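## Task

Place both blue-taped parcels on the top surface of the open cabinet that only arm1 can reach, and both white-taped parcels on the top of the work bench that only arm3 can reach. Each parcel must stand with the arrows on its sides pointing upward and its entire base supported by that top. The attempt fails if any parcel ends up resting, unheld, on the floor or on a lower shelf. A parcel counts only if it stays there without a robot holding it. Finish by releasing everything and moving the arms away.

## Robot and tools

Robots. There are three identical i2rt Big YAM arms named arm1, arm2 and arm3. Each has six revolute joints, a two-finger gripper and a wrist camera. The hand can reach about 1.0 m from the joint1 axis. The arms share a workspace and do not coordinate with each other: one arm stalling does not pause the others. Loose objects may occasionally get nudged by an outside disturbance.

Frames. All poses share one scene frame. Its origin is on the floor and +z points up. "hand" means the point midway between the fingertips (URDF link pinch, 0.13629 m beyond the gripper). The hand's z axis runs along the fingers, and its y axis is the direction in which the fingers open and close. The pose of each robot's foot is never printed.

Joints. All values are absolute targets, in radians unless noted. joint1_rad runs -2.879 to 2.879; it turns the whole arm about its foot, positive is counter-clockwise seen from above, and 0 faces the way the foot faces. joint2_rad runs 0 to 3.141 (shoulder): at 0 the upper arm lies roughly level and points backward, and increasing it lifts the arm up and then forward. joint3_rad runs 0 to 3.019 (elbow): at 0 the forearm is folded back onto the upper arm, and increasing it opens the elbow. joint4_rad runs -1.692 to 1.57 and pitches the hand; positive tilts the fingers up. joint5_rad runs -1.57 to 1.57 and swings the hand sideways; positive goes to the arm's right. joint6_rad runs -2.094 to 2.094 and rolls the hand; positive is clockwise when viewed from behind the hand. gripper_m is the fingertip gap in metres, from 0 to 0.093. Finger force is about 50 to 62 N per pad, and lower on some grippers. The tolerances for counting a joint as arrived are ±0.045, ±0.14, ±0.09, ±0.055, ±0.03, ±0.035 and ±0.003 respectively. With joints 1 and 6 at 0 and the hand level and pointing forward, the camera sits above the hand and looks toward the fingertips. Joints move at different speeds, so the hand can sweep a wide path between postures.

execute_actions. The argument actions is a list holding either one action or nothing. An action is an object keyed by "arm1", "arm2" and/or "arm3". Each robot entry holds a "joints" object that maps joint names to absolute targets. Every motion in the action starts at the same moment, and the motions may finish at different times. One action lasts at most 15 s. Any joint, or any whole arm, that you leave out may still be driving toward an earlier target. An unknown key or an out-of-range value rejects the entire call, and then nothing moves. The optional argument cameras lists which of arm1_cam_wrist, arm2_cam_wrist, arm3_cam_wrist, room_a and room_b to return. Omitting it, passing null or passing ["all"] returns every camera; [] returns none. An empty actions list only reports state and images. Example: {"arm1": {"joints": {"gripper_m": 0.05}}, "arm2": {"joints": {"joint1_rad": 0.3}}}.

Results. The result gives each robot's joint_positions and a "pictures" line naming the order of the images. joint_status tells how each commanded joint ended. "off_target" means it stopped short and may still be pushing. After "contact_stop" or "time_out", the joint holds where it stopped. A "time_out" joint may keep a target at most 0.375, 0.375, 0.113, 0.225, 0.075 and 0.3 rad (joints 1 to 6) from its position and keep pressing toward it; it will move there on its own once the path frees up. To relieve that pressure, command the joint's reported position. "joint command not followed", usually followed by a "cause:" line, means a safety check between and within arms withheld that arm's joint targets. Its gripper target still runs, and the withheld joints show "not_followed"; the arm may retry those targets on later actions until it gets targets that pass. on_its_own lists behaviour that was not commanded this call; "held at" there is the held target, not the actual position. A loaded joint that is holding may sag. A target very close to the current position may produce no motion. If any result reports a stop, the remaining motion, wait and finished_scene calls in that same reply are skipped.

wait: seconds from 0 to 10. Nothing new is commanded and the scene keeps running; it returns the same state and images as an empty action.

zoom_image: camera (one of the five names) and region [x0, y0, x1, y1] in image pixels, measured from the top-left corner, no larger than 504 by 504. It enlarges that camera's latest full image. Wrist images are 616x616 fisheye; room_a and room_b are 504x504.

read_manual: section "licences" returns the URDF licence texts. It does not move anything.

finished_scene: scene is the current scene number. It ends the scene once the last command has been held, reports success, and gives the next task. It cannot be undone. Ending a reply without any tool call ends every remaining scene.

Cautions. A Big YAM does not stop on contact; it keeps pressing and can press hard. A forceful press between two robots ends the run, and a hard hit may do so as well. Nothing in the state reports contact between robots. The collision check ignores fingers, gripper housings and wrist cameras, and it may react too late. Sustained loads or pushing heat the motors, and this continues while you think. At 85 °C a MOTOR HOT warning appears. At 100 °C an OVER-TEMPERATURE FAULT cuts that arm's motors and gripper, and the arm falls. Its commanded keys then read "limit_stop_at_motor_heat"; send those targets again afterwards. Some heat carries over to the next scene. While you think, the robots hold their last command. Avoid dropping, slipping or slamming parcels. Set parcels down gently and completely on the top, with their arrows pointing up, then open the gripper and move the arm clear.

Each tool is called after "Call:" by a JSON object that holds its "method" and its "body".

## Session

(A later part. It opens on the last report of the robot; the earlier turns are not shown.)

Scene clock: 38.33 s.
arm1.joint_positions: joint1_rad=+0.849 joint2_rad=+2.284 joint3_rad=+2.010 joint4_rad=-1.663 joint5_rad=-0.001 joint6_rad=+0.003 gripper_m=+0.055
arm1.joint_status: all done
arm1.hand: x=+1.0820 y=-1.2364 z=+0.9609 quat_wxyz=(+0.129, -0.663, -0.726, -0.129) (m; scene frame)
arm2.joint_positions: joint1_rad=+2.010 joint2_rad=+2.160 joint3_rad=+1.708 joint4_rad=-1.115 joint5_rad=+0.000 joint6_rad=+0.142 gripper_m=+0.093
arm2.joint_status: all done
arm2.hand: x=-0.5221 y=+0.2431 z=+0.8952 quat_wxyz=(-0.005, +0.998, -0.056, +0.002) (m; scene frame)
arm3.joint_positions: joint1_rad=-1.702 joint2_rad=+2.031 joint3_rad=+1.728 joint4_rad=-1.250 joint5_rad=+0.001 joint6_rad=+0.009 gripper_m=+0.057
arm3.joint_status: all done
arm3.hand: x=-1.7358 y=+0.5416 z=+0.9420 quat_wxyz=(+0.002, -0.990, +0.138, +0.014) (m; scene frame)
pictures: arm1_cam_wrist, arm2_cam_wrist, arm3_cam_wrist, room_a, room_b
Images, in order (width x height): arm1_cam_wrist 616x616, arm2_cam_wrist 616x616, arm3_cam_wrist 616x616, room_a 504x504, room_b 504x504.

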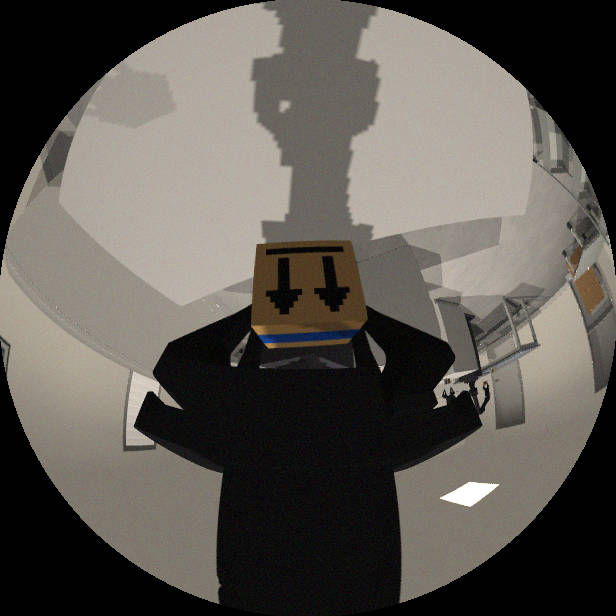

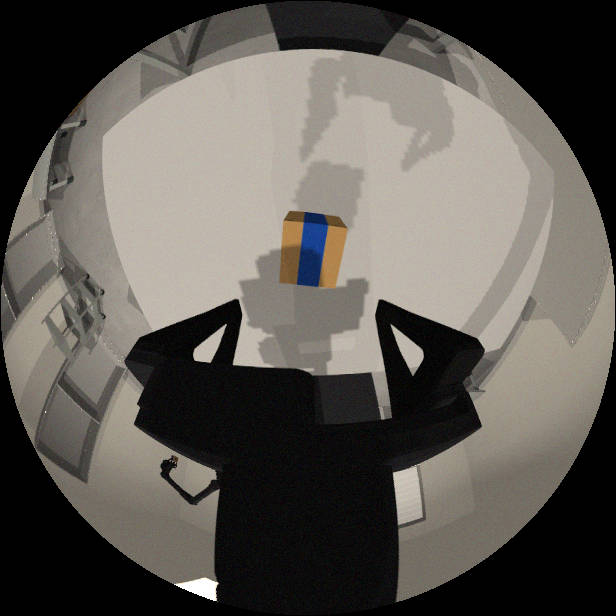

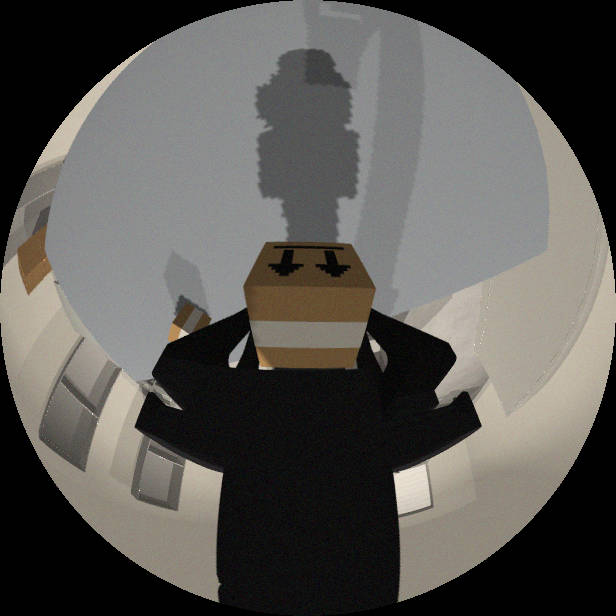

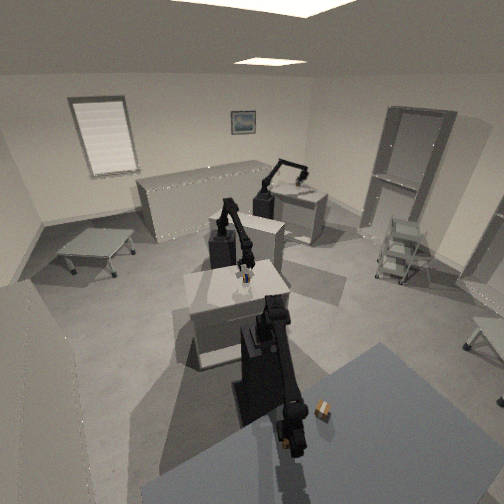

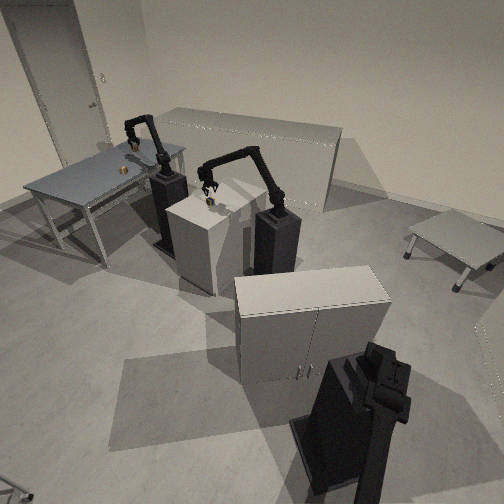

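Call:
{"method": "execute_actions", "body": {"actions": [{"arm1":{"joints":{"joint2_rad":2.41,"joint3_rad":2.12,"joint4_rad":-1.69}},"arm2":{"joints":{"joint1_rad":1.993,"joint2_rad":2.265,"joint3_rad":1.70,"joint4_rad":-0.965,"joint6_rad":0.25}},"arm3":{"joints":{"joint2_rad":2.1,"joint4_rad":-1.15}}}]}}

Call:
{"method": "zoom_image", "body": {"camera": "room_a", "region": [270,160,330,210]}}

Call:
{"method": "zoom_image", "body": {"camera": "room_b", "region": [100,120,170,180]}}

Scene clock: 39.83 s.
arm1.joint_positions: joint1_rad=+0.849 joint2_rad=+2.435 joint3_rad=+2.090 joint4_rad=-1.672 joint5_rad=-0.001 joint6_rad=+0.003 gripper_m=+0.055
arm1.joint_status: all done
joint sent to its limit — the command would take arm1.joint4_rad past its lower limit, so that joint was sent only as far as its limit.
arm1.hand: x=+1.0836 y=-1.2425 z=+0.8952 quat_wxyz=(+0.159, -0.657, -0.720, -0.156) (m; scene frame)
arm2.joint_positions: joint1_rad=+1.998 joint2_rad=+2.285 joint3_rad=+1.682 joint4_rad=-0.979 joint5_rad=+0.000 joint6_rad=+0.241 gripper_m=+0.093
arm2.joint_status: all done
arm2.hand: x=-0.5214 y=+0.2519 z=+0.8103 quat_wxyz=(-0.006, +0.994, -0.112, +0.009) (m; scene frame)
arm3.joint_positions: joint1_rad=-1.702 joint2_rad=+2.117 joint3_rad=+1.731 joint4_rad=-1.168 joint5_rad=+0.001 joint6_rad=+0.009 gripper_m=+0.057
arm3.joint_status: all done
arm3.hand: x=-1.7506 y=+0.5456 z=+0.8919 quat_wxyz=(+0.002, -0.990, +0.138, +0.014) (m; scene frame)
pictures: arm1_cam_wrist, arm2_cam_wrist, arm3_cam_wrist, room_a, room_b
Images, in order (width x height): arm1_cam_wrist 616x616, arm2_cam_wrist 616x616, arm3_cam_wrist 616x616, room_a 504x504, room_b 504x504.

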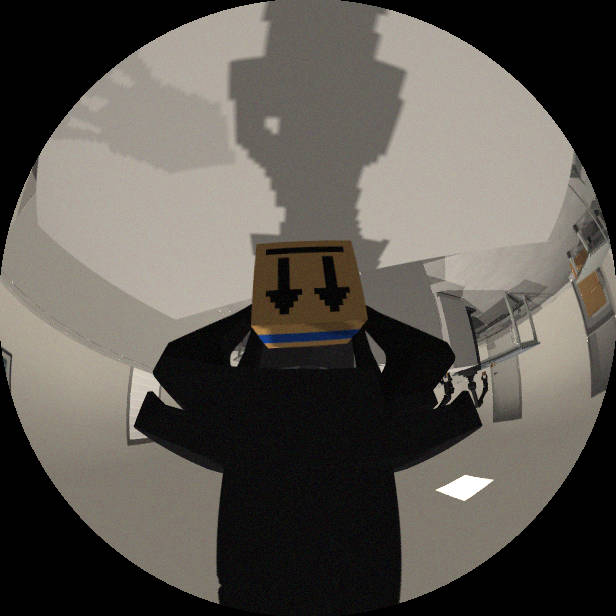

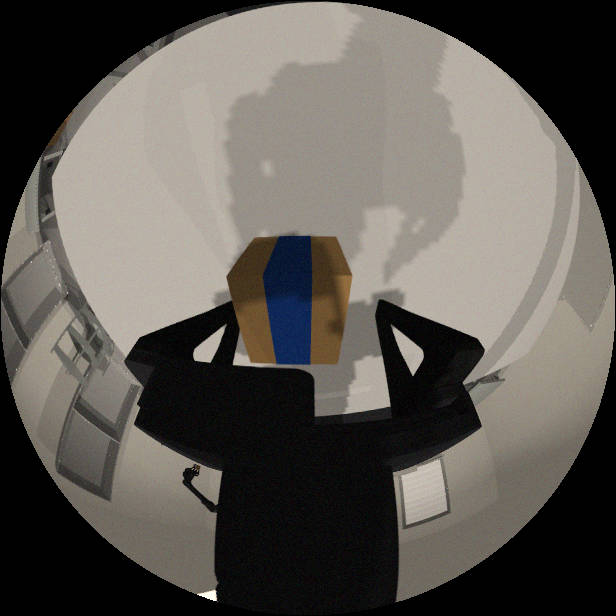

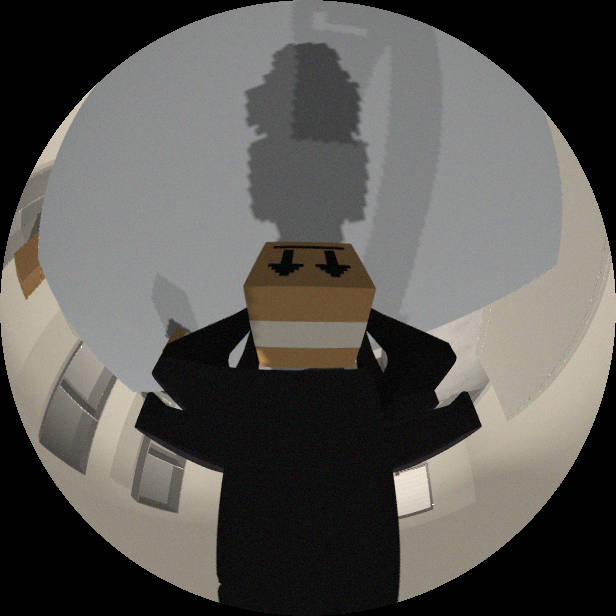

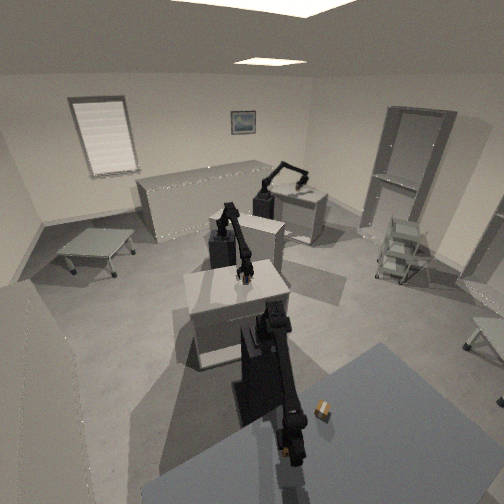

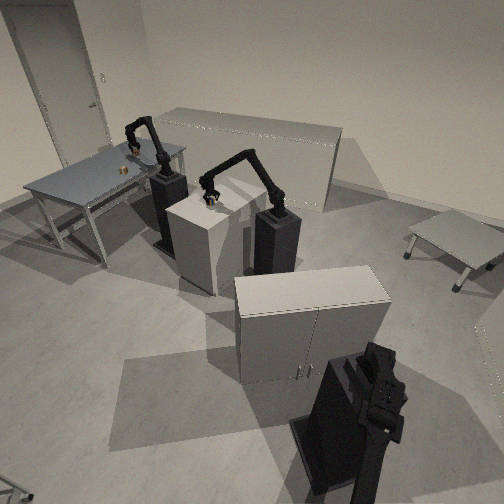

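Region (270, 160, 330, 210) of room_a's 504x504 image, scaled by 8.400, with more detail than that image has.

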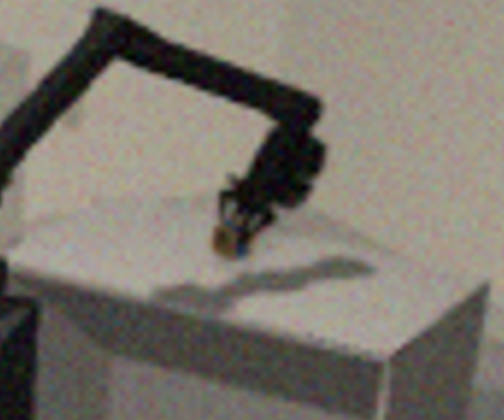

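Region (100, 120, 170, 180) of room_b's 504x504 image, scaled by 7.200, with more detail than that image has; it fills the top 432 rows of this view, and the rest is white.

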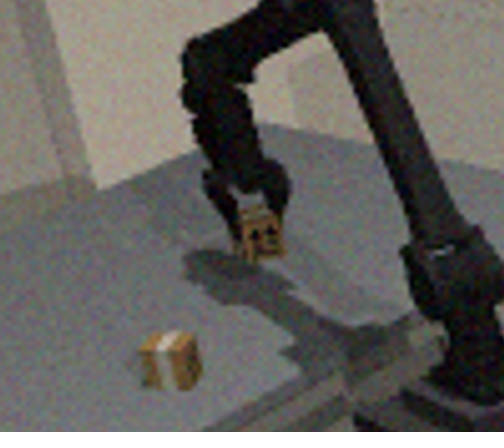

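Call:
{"method": "execute_actions", "body": {"actions": [{"arm1":{"joints":{"joint2_rad":2.5,"joint4_rad":-1.62}},"arm2":{"joints":{"joint1_rad":2.015}},"arm3":{"joints":{"joint2_rad":2.185,"joint4_rad":-1.07}}}], "cameras": []}}

Call:
{"method": "execute_actions", "body": {"actions": [{"arm2":{"joints":{"gripper_m":0.03}}}]}}

Call:
{"method": "zoom_image", "body": {"camera": "room_a", "region": [270,160,330,210]}}

Call:
{"method": "zoom_image", "body": {"camera": "room_b", "region": [100,120,170,180]}}

Scene clock: 41.27 s.
arm1.joint_positions: joint1_rad=+0.849 joint2_rad=+2.512 joint3_rad=+2.090 joint4_rad=-1.631 joint5_rad=-0.001 joint6_rad=+0.003 gripper_m=+0.055
arm1.joint_status: all done
arm1.hand: x=+1.0840 y=-1.2375 z=+0.8457 quat_wxyz=(+0.172, -0.654, -0.717, -0.167) (m; scene frame)
arm2.joint_positions: joint1_rad=+2.011 joint2_rad=+2.285 joint3_rad=+1.682 joint4_rad=-0.979 joint5_rad=+0.000 joint6_rad=+0.241 gripper_m=+0.093
arm2.joint_status: all done
arm2.hand: x=-0.5212 y=+0.2437 z=+0.8102 quat_wxyz=(-0.006, +0.994, -0.106, +0.009) (m; scene frame)
arm3.joint_positions: joint1_rad=-1.702 joint2_rad=+2.201 joint3_rad=+1.733 joint4_rad=-1.087 joint5_rad=+0.001 joint6_rad=+0.009 gripper_m=+0.057
arm3.joint_status: all done
arm3.hand: x=-1.7605 y=+0.5483 z=+0.8405 quat_wxyz=(+0.002, -0.990, +0.138, +0.013) (m; scene frame)
pictures: none
No camera images: the call's "cameras" was empty. Leave "cameras" out to get every camera's image.

Scene clock: 41.90 s.
arm1.joint_positions: joint1_rad=+0.849 joint2_rad=+2.512 joint3_rad=+2.090 joint4_rad=-1.631 joint5_rad=-0.001 joint6_rad=+0.003 gripper_m=+0.055
arm1.joint_status: not commanded
arm1.hand: x=+1.0840 y=-1.2375 z=+0.8457 quat_wxyz=(+0.172, -0.654, -0.717, -0.167) (m; scene frame)
arm2.joint_positions: joint1_rad=+2.011 joint2_rad=+2.285 joint3_rad=+1.682 joint4_rad=-0.978 joint5_rad=+0.000 joint6_rad=+0.242 gripper_m=+0.049
arm2.joint_status: gripper_m off_target (ended at +0.049, target +0.030)
arm2.hand: x=-0.5213 y=+0.2437 z=+0.8102 quat_wxyz=(-0.006, +0.994, -0.106, +0.009) (m; scene frame)
arm3.joint_positions: joint1_rad=-1.702 joint2_rad=+2.201 joint3_rad=+1.733 joint4_rad=-1.087 joint5_rad=+0.001 joint6_rad=+0.009 gripper_m=+0.057
arm3.joint_status: not commanded
arm3.hand: x=-1.7605 y=+0.5483 z=+0.8405 quat_wxyz=(+0.002, -0.990, +0.138, +0.013) (m; scene frame)
pictures: arm1_cam_wrist, arm2_cam_wrist, arm3_cam_wrist, room_a, room_b
Images, in order (width x height): arm1_cam_wrist 616x616, arm2_cam_wrist 616x616, arm3_cam_wrist 616x616, room_a 504x504, room_b 504x504.

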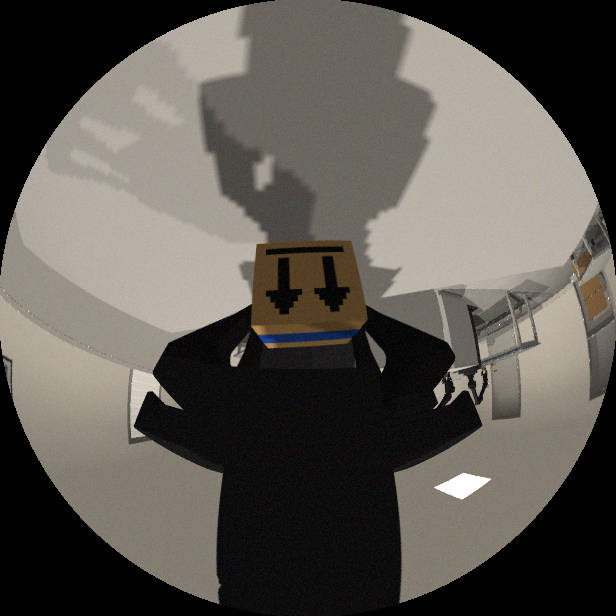

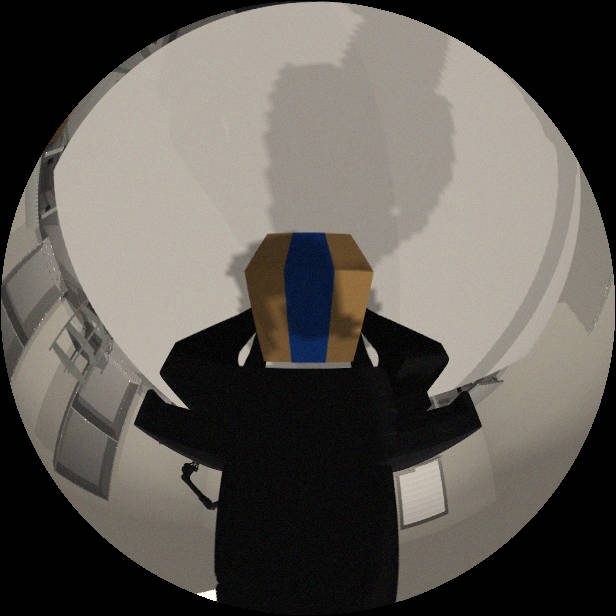

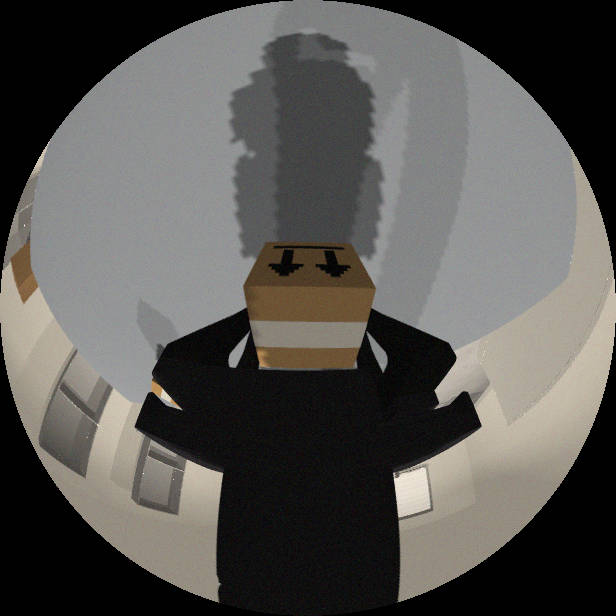

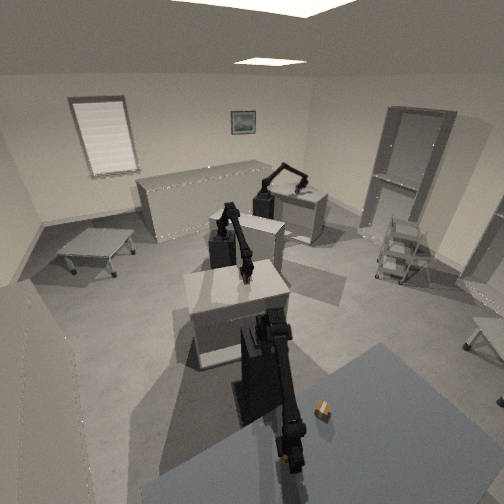

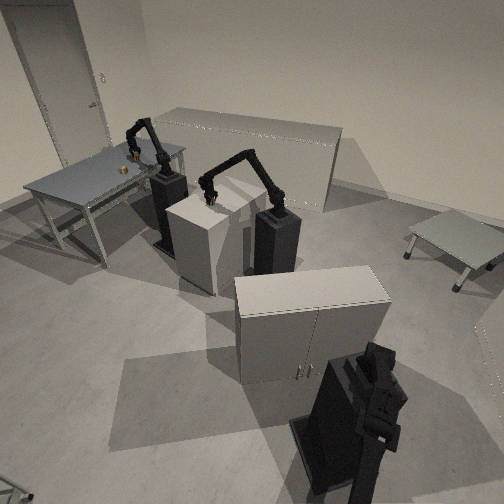

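Region (270, 160, 330, 210) of room_a's 504x504 image, scaled by 8.400, with more detail than that image has.

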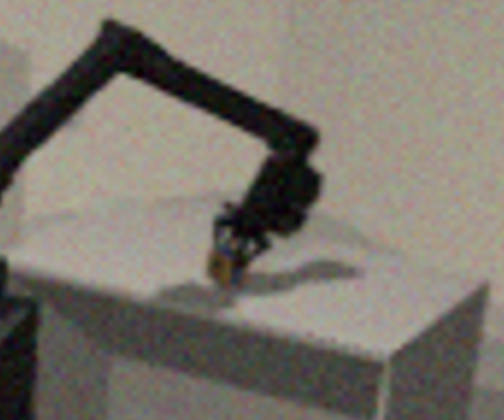

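Region (100, 120, 170, 180) of room_b's 504x504 image, scaled by 7.200, with more detail than that image has; it fills the top 432 rows of this view, and the rest is white.

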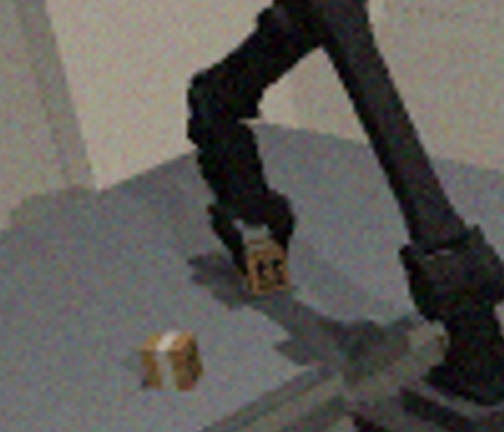

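Call:
{"method": "execute_actions", "body": {"actions": [{"arm1":{"joints":{"joint2_rad":2.565,"joint4_rad":-1.57}},"arm2":{"joints":{"joint2_rad":2.0}},"arm3":{"joints":{"joint2_rad":2.255,"joint4_rad":-1.01}}}]}}

Call:
{"method": "zoom_image", "body": {"camera": "room_a", "region": [270,160,330,210]}}

Call:
{"method": "zoom_image", "body": {"camera": "room_b", "region": [100,120,170,180]}}

Scene clock: 43.70 s.
arm1.joint_positions: joint1_rad=+0.850 joint2_rad=+2.539 joint3_rad=+2.090 joint4_rad=-1.584 joint5_rad=-0.001 joint6_rad=+0.006 gripper_m=+0.055
arm1.joint_status: all done
arm1.hand: x=+1.0852 y=-1.2420 z=+0.8246 quat_wxyz=(+0.165, -0.657, -0.718, -0.160) (m; scene frame)
arm2.joint_positions: joint1_rad=+2.011 joint2_rad=+2.013 joint3_rad=+1.681 joint4_rad=-0.977 joint5_rad=+0.000 joint6_rad=+0.242 gripper_m=+0.049
arm2.joint_status: all done
arm2.hand: x=-0.5595 y=+0.2410 z=+0.9821 quat_wxyz=(+0.012, +0.986, -0.105, -0.126) (m; scene frame)
arm3.joint_positions: joint1_rad=-1.702 joint2_rad=+2.245 joint3_rad=+1.737 joint4_rad=-1.026 joint5_rad=+0.001 joint6_rad=+0.009 gripper_m=+0.057
arm3.joint_status: all done
arm3.hand: x=-1.7701 y=+0.5506 z=+0.8151 quat_wxyz=(+0.003, -0.990, +0.138, +0.024) (m; scene frame)
pictures: arm1_cam_wrist, arm2_cam_wrist, arm3_cam_wrist, room_a, room_b
Images, in order (width x height): arm1_cam_wrist 616x616, arm2_cam_wrist 616x616, arm3_cam_wrist 616x616, room_a 504x504, room_b 504x504.

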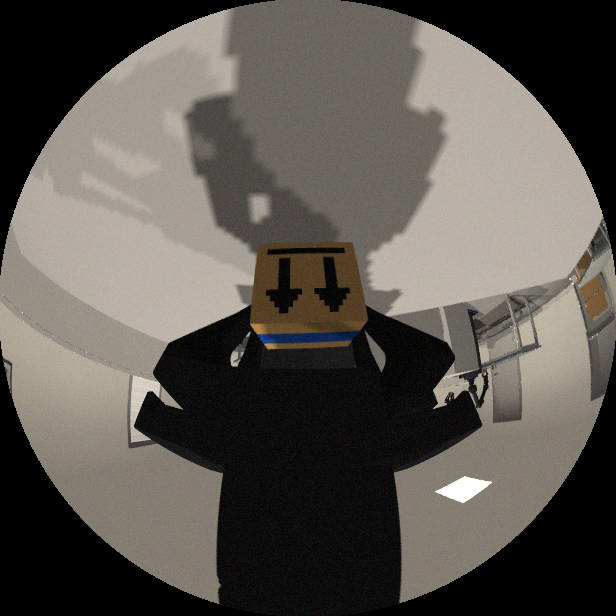

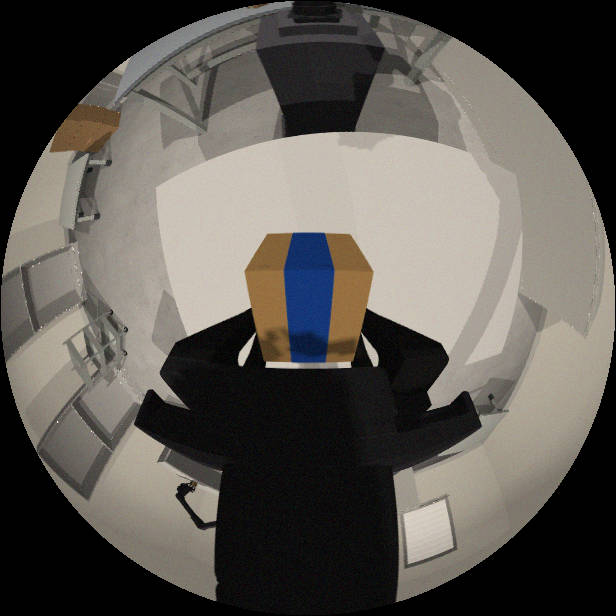

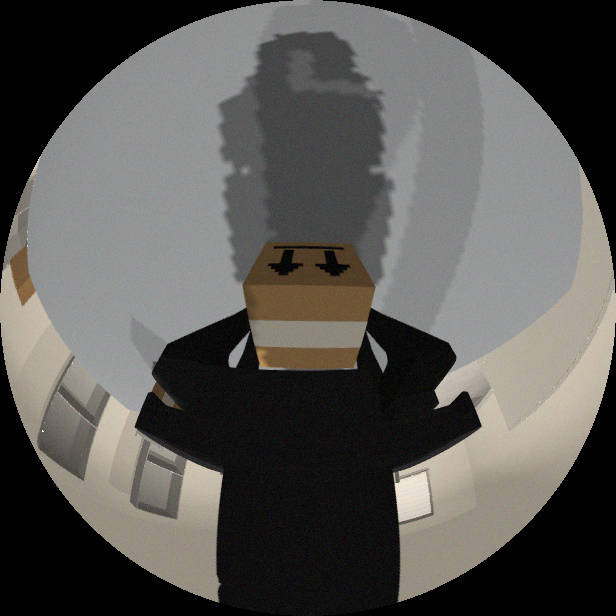

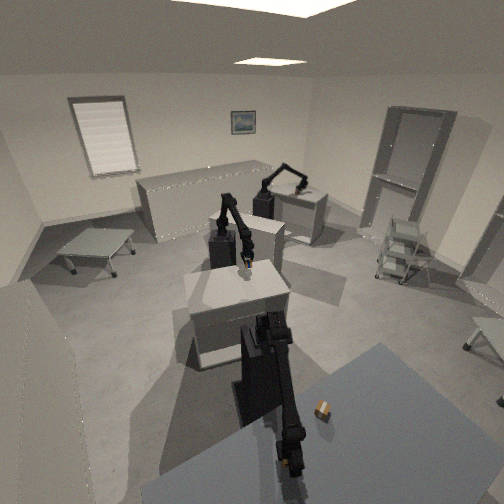

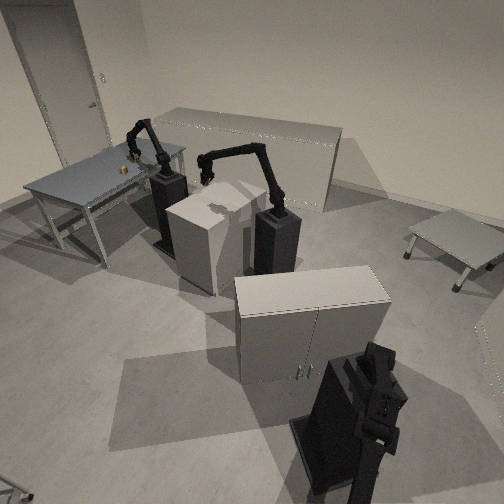

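Region (270, 160, 330, 210) of room_a's 504x504 image, scaled by 8.400, with more detail than that image has.

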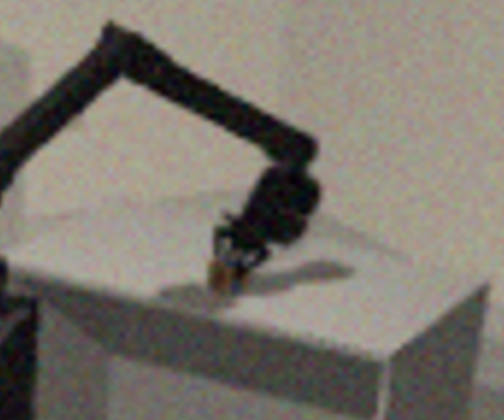

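Region (100, 120, 170, 180) of room_b's 504x504 image, scaled by 7.200, with more detail than that image has; it fills the top 432 rows of this view, and the rest is white.

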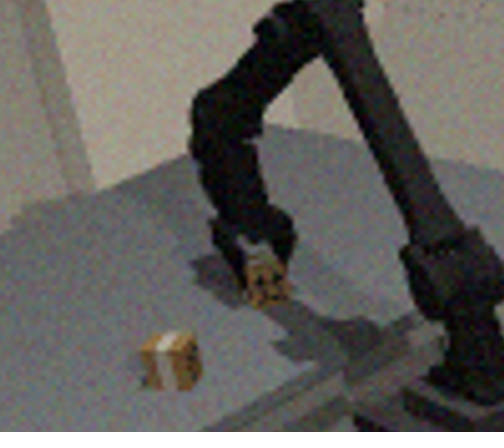

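Call:
{"method": "execute_actions", "body": {"actions": [{"arm1":{"joints":{"joint2_rad":2.52,"gripper_m":0.093}},"arm2":{"joints":{"joint1_rad":-1.71,"joint2_rad":2.1,"joint3_rad":1.915,"joint4_rad":-1.2,"joint6_rad":0.43}},"arm3":{"joints":{"joint2_rad":2.23,"gripper_m":0.093}}}], "cameras": []}}

Call:
{"method": "execute_actions", "body": {"actions": [{"arm1":{"joints":{"joint2_rad":2.0}},"arm2":{"joints":{"joint2_rad":2.36,"joint4_rad":-1.04}},"arm3":{"joints":{"joint2_rad":1.6}}}], "cameras": ["arm1_cam_wrist","arm3_cam_wrist","room_b"]}}

Call:
{"method": "execute_actions", "body": {"actions": [{"arm1":{"joints":{"joint1_rad":-0.6,"joint2_rad":1.6,"joint3_rad":1.6,"joint4_rad":-1.5}},"arm2":{"joints":{"joint2_rad":2.415}}}], "cameras": ["arm2_cam_wrist","room_b"]}}

Scene clock: 47.23 s.
arm1.joint_positions: joint1_rad=+0.850 joint2_rad=+2.538 joint3_rad=+2.090 joint4_rad=-1.583 joint5_rad=-0.001 joint6_rad=+0.006 gripper_m=+0.093
arm1.joint_status: all done
arm1.hand: x=+1.0852 y=-1.2424 z=+0.8249 quat_wxyz=(+0.164, -0.657, -0.718, -0.160) (m; scene frame)
arm2.joint_positions: joint1_rad=-1.710 joint2_rad=+2.122 joint3_rad=+1.882 joint4_rad=-1.189 joint5_rad=+0.002 joint6_rad=+0.423 gripper_m=+0.049
arm2.joint_status: all done
arm2.hand: x=+0.6930 y=-0.0976 z=+0.9906 quat_wxyz=(-0.072, -0.467, -0.881, -0.001) (m; scene frame)
arm3.joint_positions: joint1_rad=-1.702 joint2_rad=+2.245 joint3_rad=+1.737 joint4_rad=-1.026 joint5_rad=+0.001 joint6_rad=+0.009 gripper_m=+0.093
arm3.joint_status: all done
arm3.hand: x=-1.7701 y=+0.5506 z=+0.8151 quat_wxyz=(+0.003, -0.990, +0.138, +0.024) (m; scene frame)
pictures: none
No camera images: the call's "cameras" was empty. Leave "cameras" out to get every camera's image.

Scene clock: 48.93 s.
arm1.joint_positions: joint1_rad=+0.850 joint2_rad=+2.016 joint3_rad=+2.104 joint4_rad=-1.577 joint5_rad=-0.001 joint6_rad=+0.006 gripper_m=+0.093
arm1.joint_status: all done
arm1.hand: x=+1.0836 y=-1.2829 z=+1.1525 quat_wxyz=(-0.035, -0.676, -0.736, +0.020) (m; scene frame)
arm2.joint_positions: joint1_rad=-1.710 joint2_rad=+2.374 joint3_rad=+1.883 joint4_rad=-1.053 joint5_rad=+0.002 joint6_rad=+0.423 gripper_m=+0.049
arm2.joint_status: all done
arm2.hand: x=+0.6953 y=-0.0965 z=+0.8257 quat_wxyz=(-0.015, -0.468, -0.884, -0.004) (m; scene frame)
arm3.joint_positions: joint1_rad=-1.702 joint2_rad=+1.615 joint3_rad=+1.767 joint4_rad=-1.026 joint5_rad=+0.001 joint6_rad=+0.009 gripper_m=+0.093
arm3.joint_status: all done
arm3.hand: x=-1.7540 y=+0.5468 z=+1.2374 quat_wxyz=(+0.045, -0.929, +0.130, +0.344) (m; scene frame)
pictures: arm1_cam_wrist, arm3_cam_wrist, room_b
Images, in order (width x height): arm1_cam_wrist 616x616, arm3_cam_wrist 616x616, room_b 504x504.

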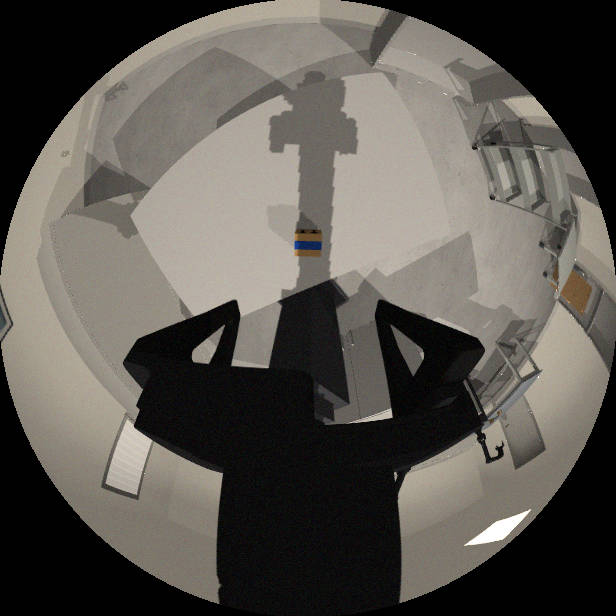

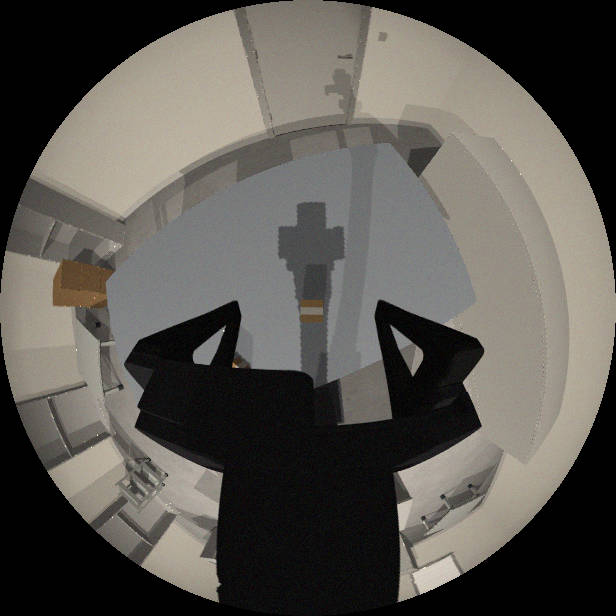

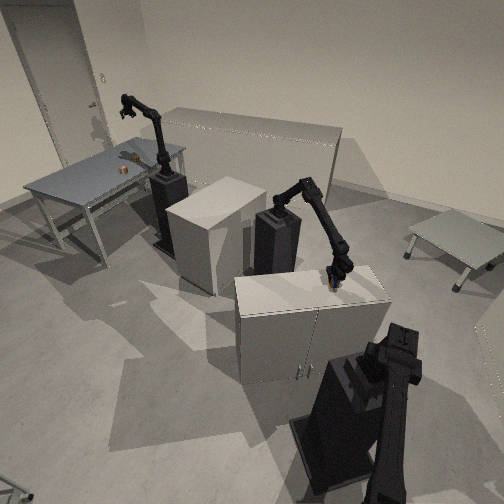

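Scene clock: 50.73 s.
arm1.joint_positions: joint1_rad=-0.607 joint2_rad=+1.609 joint3_rad=+1.592 joint4_rad=-1.506 joint5_rad=+0.000 joint6_rad=+0.006 gripper_m=+0.093
arm1.joint_status: all done
arm1.hand: x=+0.5365 y=-0.7401 z=+1.1683 quat_wxyz=(-0.002, -0.995, -0.100, +0.015) (m; scene frame)
arm2.joint_positions: joint1_rad=-1.710 joint2_rad=+2.422 joint3_rad=+1.883 joint4_rad=-1.051 joint5_rad=+0.002 joint6_rad=+0.424 gripper_m=+0.049
arm2.joint_status: all done
arm2.hand: x=+0.6864 y=-0.0906 z=+0.7938 quat_wxyz=(+0.009, -0.468, -0.884, -0.006) (m; scene frame)
arm3.joint_positions: joint1_rad=-1.702 joint2_rad=+1.615 joint3_rad=+1.767 joint4_rad=-1.026 joint5_rad=+0.001 joint6_rad=+0.009 gripper_m=+0.093
arm3.joint_status: not commanded
arm3.hand: x=-1.7540 y=+0.5468 z=+1.2374 quat_wxyz=(+0.045, -0.929, +0.130, +0.344) (m; scene frame)
pictures: arm2_cam_wrist, room_b
Images, in order (width x height): arm2_cam_wrist 616x616, room_b 504x504.

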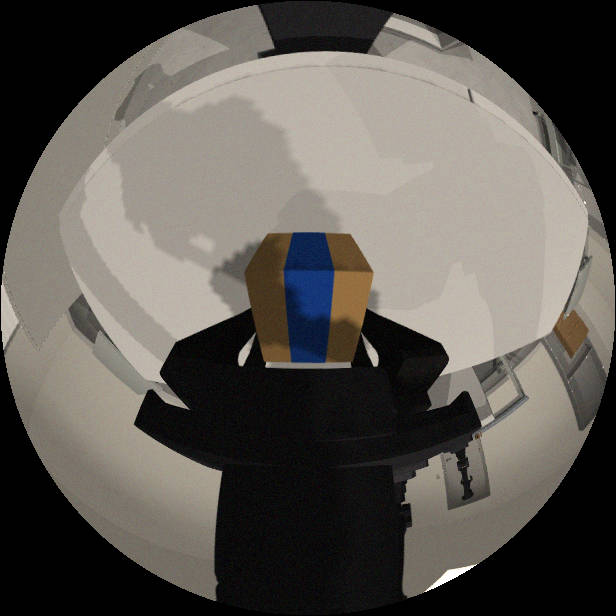

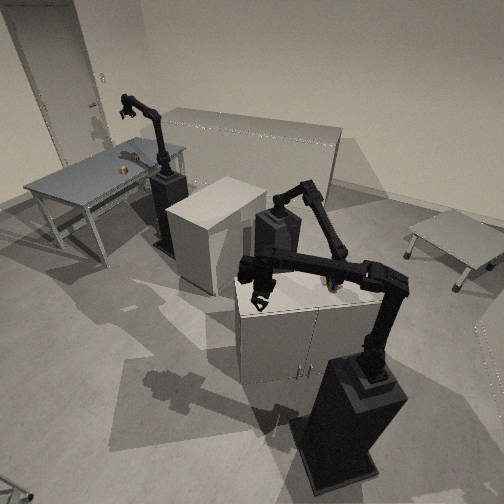

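Call:
{"method": "execute_actions", "body": {"actions": [{"arm2":{"joints":{"joint2_rad":2.455,"joint4_rad":-1.01}}}], "cameras": ["arm2_cam_wrist"]}}

Scene clock: 51.40 s.
arm1.joint_positions: joint1_rad=-0.607 joint2_rad=+1.609 joint3_rad=+1.592 joint4_rad=-1.506 joint5_rad=+0.000 joint6_rad=+0.006 gripper_m=+0.093
arm1.joint_status: not commanded
arm1.hand: x=+0.5365 y=-0.7401 z=+1.1683 quat_wxyz=(-0.002, -0.995, -0.100, +0.015) (m; scene frame)
arm2.joint_positions: joint1_rad=-1.710 joint2_rad=+2.424 joint3_rad=+1.883 joint4_rad=-1.034 joint5_rad=+0.002 joint6_rad=+0.424 gripper_m=+0.049
arm2.joint_status: all done
arm2.hand: x=+0.6897 y=-0.0927 z=+0.7928 quat_wxyz=(+0.001, -0.468, -0.884, -0.005) (m; scene frame)
arm3.joint_positions: joint1_rad=-1.702 joint2_rad=+1.615 joint3_rad=+1.767 joint4_rad=-1.026 joint5_rad=+0.001 joint6_rad=+0.009 gripper_m=+0.093
arm3.joint_status: not commanded
arm3.hand: x=-1.7540 y=+0.5468 z=+1.2374 quat_wxyz=(+0.045, -0.929, +0.130, +0.344) (m; scene frame)
pictures: arm2_cam_wrist
Images, in order (width x height): arm2_cam_wrist 616x616.

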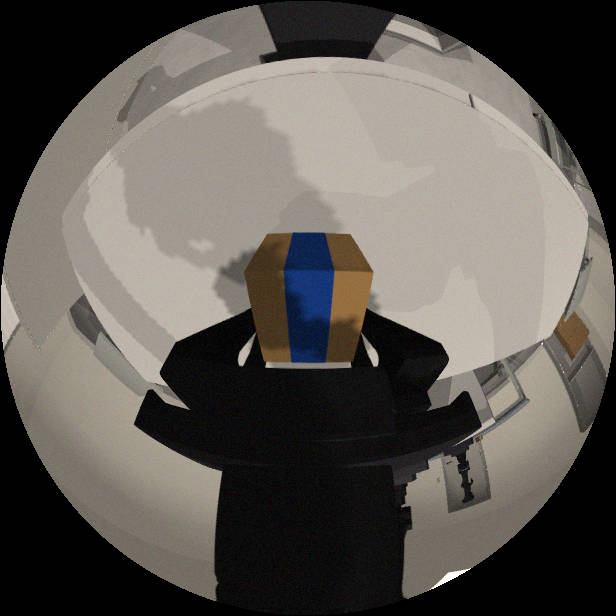

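Call:
{"method": "execute_actions", "body": {"actions": [{"arm2":{"joints":{"joint2_rad":2.41,"gripper_m":0.093}}}], "cameras": []}}

Call:
{"method": "execute_actions", "body": {"actions": [{"arm2":{"joints":{"joint2_rad":2.1,"joint4_rad":-1.25}}}], "cameras": []}}

Call:
{"method": "execute_actions", "body": {"actions": [{"arm2":{"joints":{"joint1_rad":0,"joint2_rad":1.4}},"arm1":{"joints":{"joint1_rad":-1.2}}}], "cameras": []}}

Call:
{"method": "execute_actions", "body": {"actions": [{"arm1":{"joints":{"joint1_rad":-1.83,"joint2_rad":2.18,"joint3_rad":1.765,"joint4_rad":-1.1}}}], "cameras": ["arm1_cam_wrist","room_b"]}}

Scene clock: 52.33 s.
arm1.joint_positions: joint1_rad=-0.607 joint2_rad=+1.609 joint3_rad=+1.592 joint4_rad=-1.506 joint5_rad=+0.000 joint6_rad=+0.006 gripper_m=+0.093
arm1.joint_status: not commanded
arm1.hand: x=+0.5365 y=-0.7401 z=+1.1683 quat_wxyz=(-0.002, -0.995, -0.100, +0.015) (m; scene frame)
arm2.joint_positions: joint1_rad=-1.710 joint2_rad=+2.423 joint3_rad=+1.883 joint4_rad=-1.023 joint5_rad=+0.002 joint6_rad=+0.424 gripper_m=+0.093
arm2.joint_status: all done
arm2.hand: x=+0.6920 y=-0.0941 z=+0.7930 quat_wxyz=(-0.005, -0.468, -0.884, -0.005) (m; scene frame)
arm3.joint_positions: joint1_rad=-1.702 joint2_rad=+1.615 joint3_rad=+1.767 joint4_rad=-1.026 joint5_rad=+0.001 joint6_rad=+0.009 gripper_m=+0.093
arm3.joint_status: not commanded
arm3.hand: x=-1.7540 y=+0.5468 z=+1.2374 quat_wxyz=(+0.045, -0.929, +0.130, +0.344) (m; scene frame)
pictures: none
No camera images: the call's "cameras" was empty. Leave "cameras" out to get every camera's image.

Scene clock: 53.87 s.
arm1.joint_positions: joint1_rad=-0.607 joint2_rad=+1.609 joint3_rad=+1.592 joint4_rad=-1.506 joint5_rad=+0.000 joint6_rad=+0.006 gripper_m=+0.093
arm1.joint_status: not commanded
arm1.hand: x=+0.5365 y=-0.7401 z=+1.1683 quat_wxyz=(-0.002, -0.995, -0.100, +0.015) (m; scene frame)
arm2.joint_positions: joint1_rad=-1.710 joint2_rad=+2.113 joint3_rad=+1.902 joint4_rad=-1.239 joint5_rad=+0.002 joint6_rad=+0.424 gripper_m=+0.093
arm2.joint_status: all done
arm2.hand: x=+0.6885 y=-0.0950 z=+1.0031 quat_wxyz=(-0.062, -0.467, -0.882, -0.001) (m; scene frame)
arm3.joint_positions: joint1_rad=-1.702 joint2_rad=+1.615 joint3_rad=+1.767 joint4_rad=-1.026 joint5_rad=+0.001 joint6_rad=+0.009 gripper_m=+0.093
arm3.joint_status: not commanded
arm3.hand: x=-1.7540 y=+0.5468 z=+1.2374 quat_wxyz=(+0.045, -0.929, +0.130, +0.344) (m; scene frame)
pictures: none
No camera images: the call's "cameras" was empty. Leave "cameras" out to get every camera's image.

Scene clock: 55.77 s.
arm1.joint_positions: joint1_rad=-1.207 joint2_rad=+1.609 joint3_rad=+1.592 joint4_rad=-1.506 joint5_rad=+0.001 joint6_rad=+0.006 gripper_m=+0.093
arm1.joint_status: all done
arm1.hand: x=+0.5644 y=-0.4474 z=+1.1697 quat_wxyz=(+0.008, -0.980, +0.198, +0.016) (m; scene frame)
arm2.joint_positions: joint1_rad=+0.007 joint2_rad=+1.414 joint3_rad=+1.897 joint4_rad=-1.239 joint5_rad=-0.002 joint6_rad=+0.424 gripper_m=+0.093
arm2.joint_status: all done
arm2.hand: x=+0.3215 y=+0.7588 z=+1.4365 quat_wxyz=(-0.282, +0.334, -0.853, -0.287) (m; scene frame)
arm3.joint_positions: joint1_rad=-1.702 joint2_rad=+1.615 joint3_rad=+1.767 joint4_rad=-1.026 joint5_rad=+0.001 joint6_rad=+0.009 gripper_m=+0.093
arm3.joint_status: not commanded
arm3.hand: x=-1.7540 y=+0.5468 z=+1.2374 quat_wxyz=(+0.045, -0.929, +0.130, +0.344) (m; scene frame)
pictures: none
No camera images: the call's "cameras" was empty. Leave "cameras" out to get every camera's image.

Scene clock: 57.50 s.
arm1.joint_positions: joint1_rad=-1.823 joint2_rad=+2.202 joint3_rad=+1.732 joint4_rad=-1.110 joint5_rad=+0.001 joint6_rad=+0.006 gripper_m=+0.093
arm1.joint_status: all done
arm1.hand: x=+0.6891 y=-0.0970 z=+0.8959 quat_wxyz=(+0.004, -0.874, +0.486, -0.010) (m; scene frame)
arm2.joint_positions: joint1_rad=+0.007 joint2_rad=+1.414 joint3_rad=+1.897 joint4_rad=-1.239 joint5_rad=-0.002 joint6_rad=+0.424 gripper_m=+0.093
arm2.joint_status: not commanded
arm2.hand: x=+0.3215 y=+0.7588 z=+1.4365 quat_wxyz=(-0.282, +0.334, -0.853, -0.287) (m; scene frame)
arm3.joint_positions: joint1_rad=-1.702 joint2_rad=+1.615 joint3_rad=+1.767 joint4_rad=-1.026 joint5_rad=+0.001 joint6_rad=+0.009 gripper_m=+0.093
arm3.joint_status: not commanded
arm3.hand: x=-1.7540 y=+0.5468 z=+1.2374 quat_wxyz=(+0.045, -0.929, +0.130, +0.344) (m; scene frame)
pictures: arm1_cam_wrist, room_b
Images, in order (width x height): arm1_cam_wrist 616x616, room_b 504x504.

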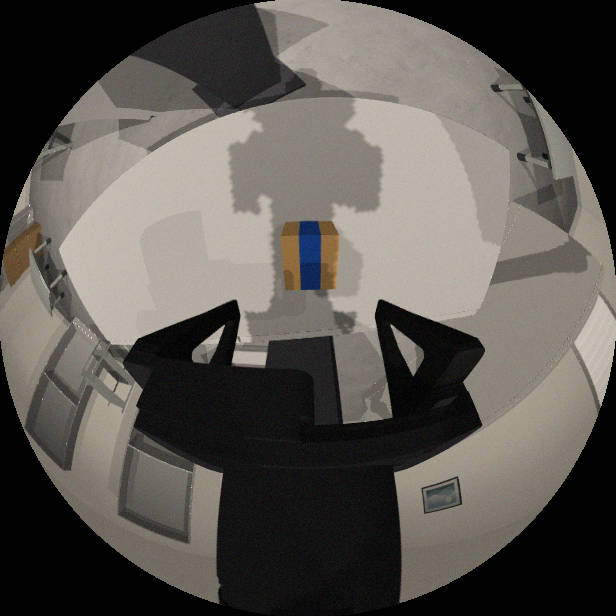

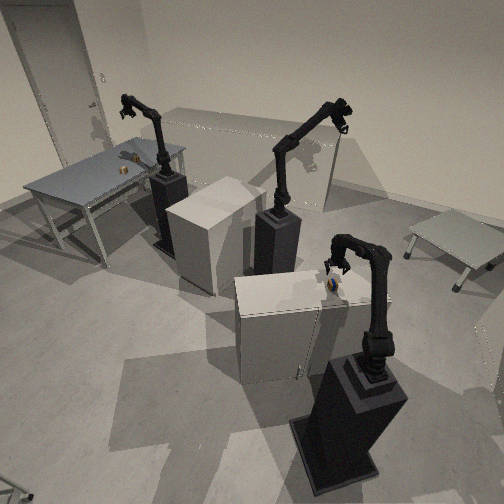

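Call:
{"method": "execute_actions", "body": {"actions": [{"arm1":{"joints":{"joint2_rad":2.305,"joint3_rad":1.68,"joint4_rad":-0.915}}}], "cameras": ["arm1_cam_wrist"]}}

Scene clock: 58.80 s.
arm1.joint_positions: joint1_rad=-1.823 joint2_rad=+2.327 joint3_rad=+1.663 joint4_rad=-0.929 joint5_rad=+0.001 joint6_rad=+0.006 gripper_m=+0.093
arm1.joint_status: all done
arm1.hand: x=+0.6972 y=-0.1070 z=+0.7969 quat_wxyz=(+0.001, -0.874, +0.486, -0.016) (m; scene frame)
arm2.joint_positions: joint1_rad=+0.007 joint2_rad=+1.414 joint3_rad=+1.897 joint4_rad=-1.239 joint5_rad=-0.002 joint6_rad=+0.424 gripper_m=+0.093
arm2.joint_status: not commanded
arm2.hand: x=+0.3215 y=+0.7588 z=+1.4365 quat_wxyz=(-0.282, +0.334, -0.853, -0.287) (m; scene frame)
arm3.joint_positions: joint1_rad=-1.702 joint2_rad=+1.615 joint3_rad=+1.767 joint4_rad=-1.026 joint5_rad=+0.001 joint6_rad=+0.009 gripper_m=+0.093
arm3.joint_status: not commanded
arm3.hand: x=-1.7540 y=+0.5468 z=+1.2374 quat_wxyz=(+0.045, -0.929, +0.130, +0.344) (m; scene frame)
pictures: arm1_cam_wrist
Images, in order (width x height): arm1_cam_wrist 616x616.

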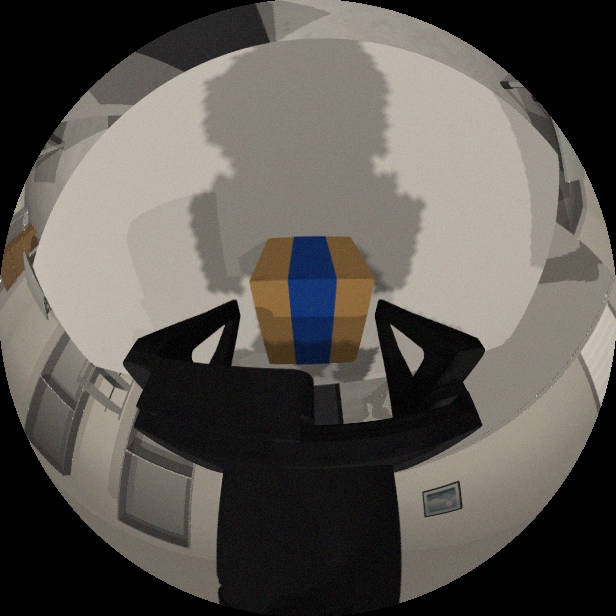

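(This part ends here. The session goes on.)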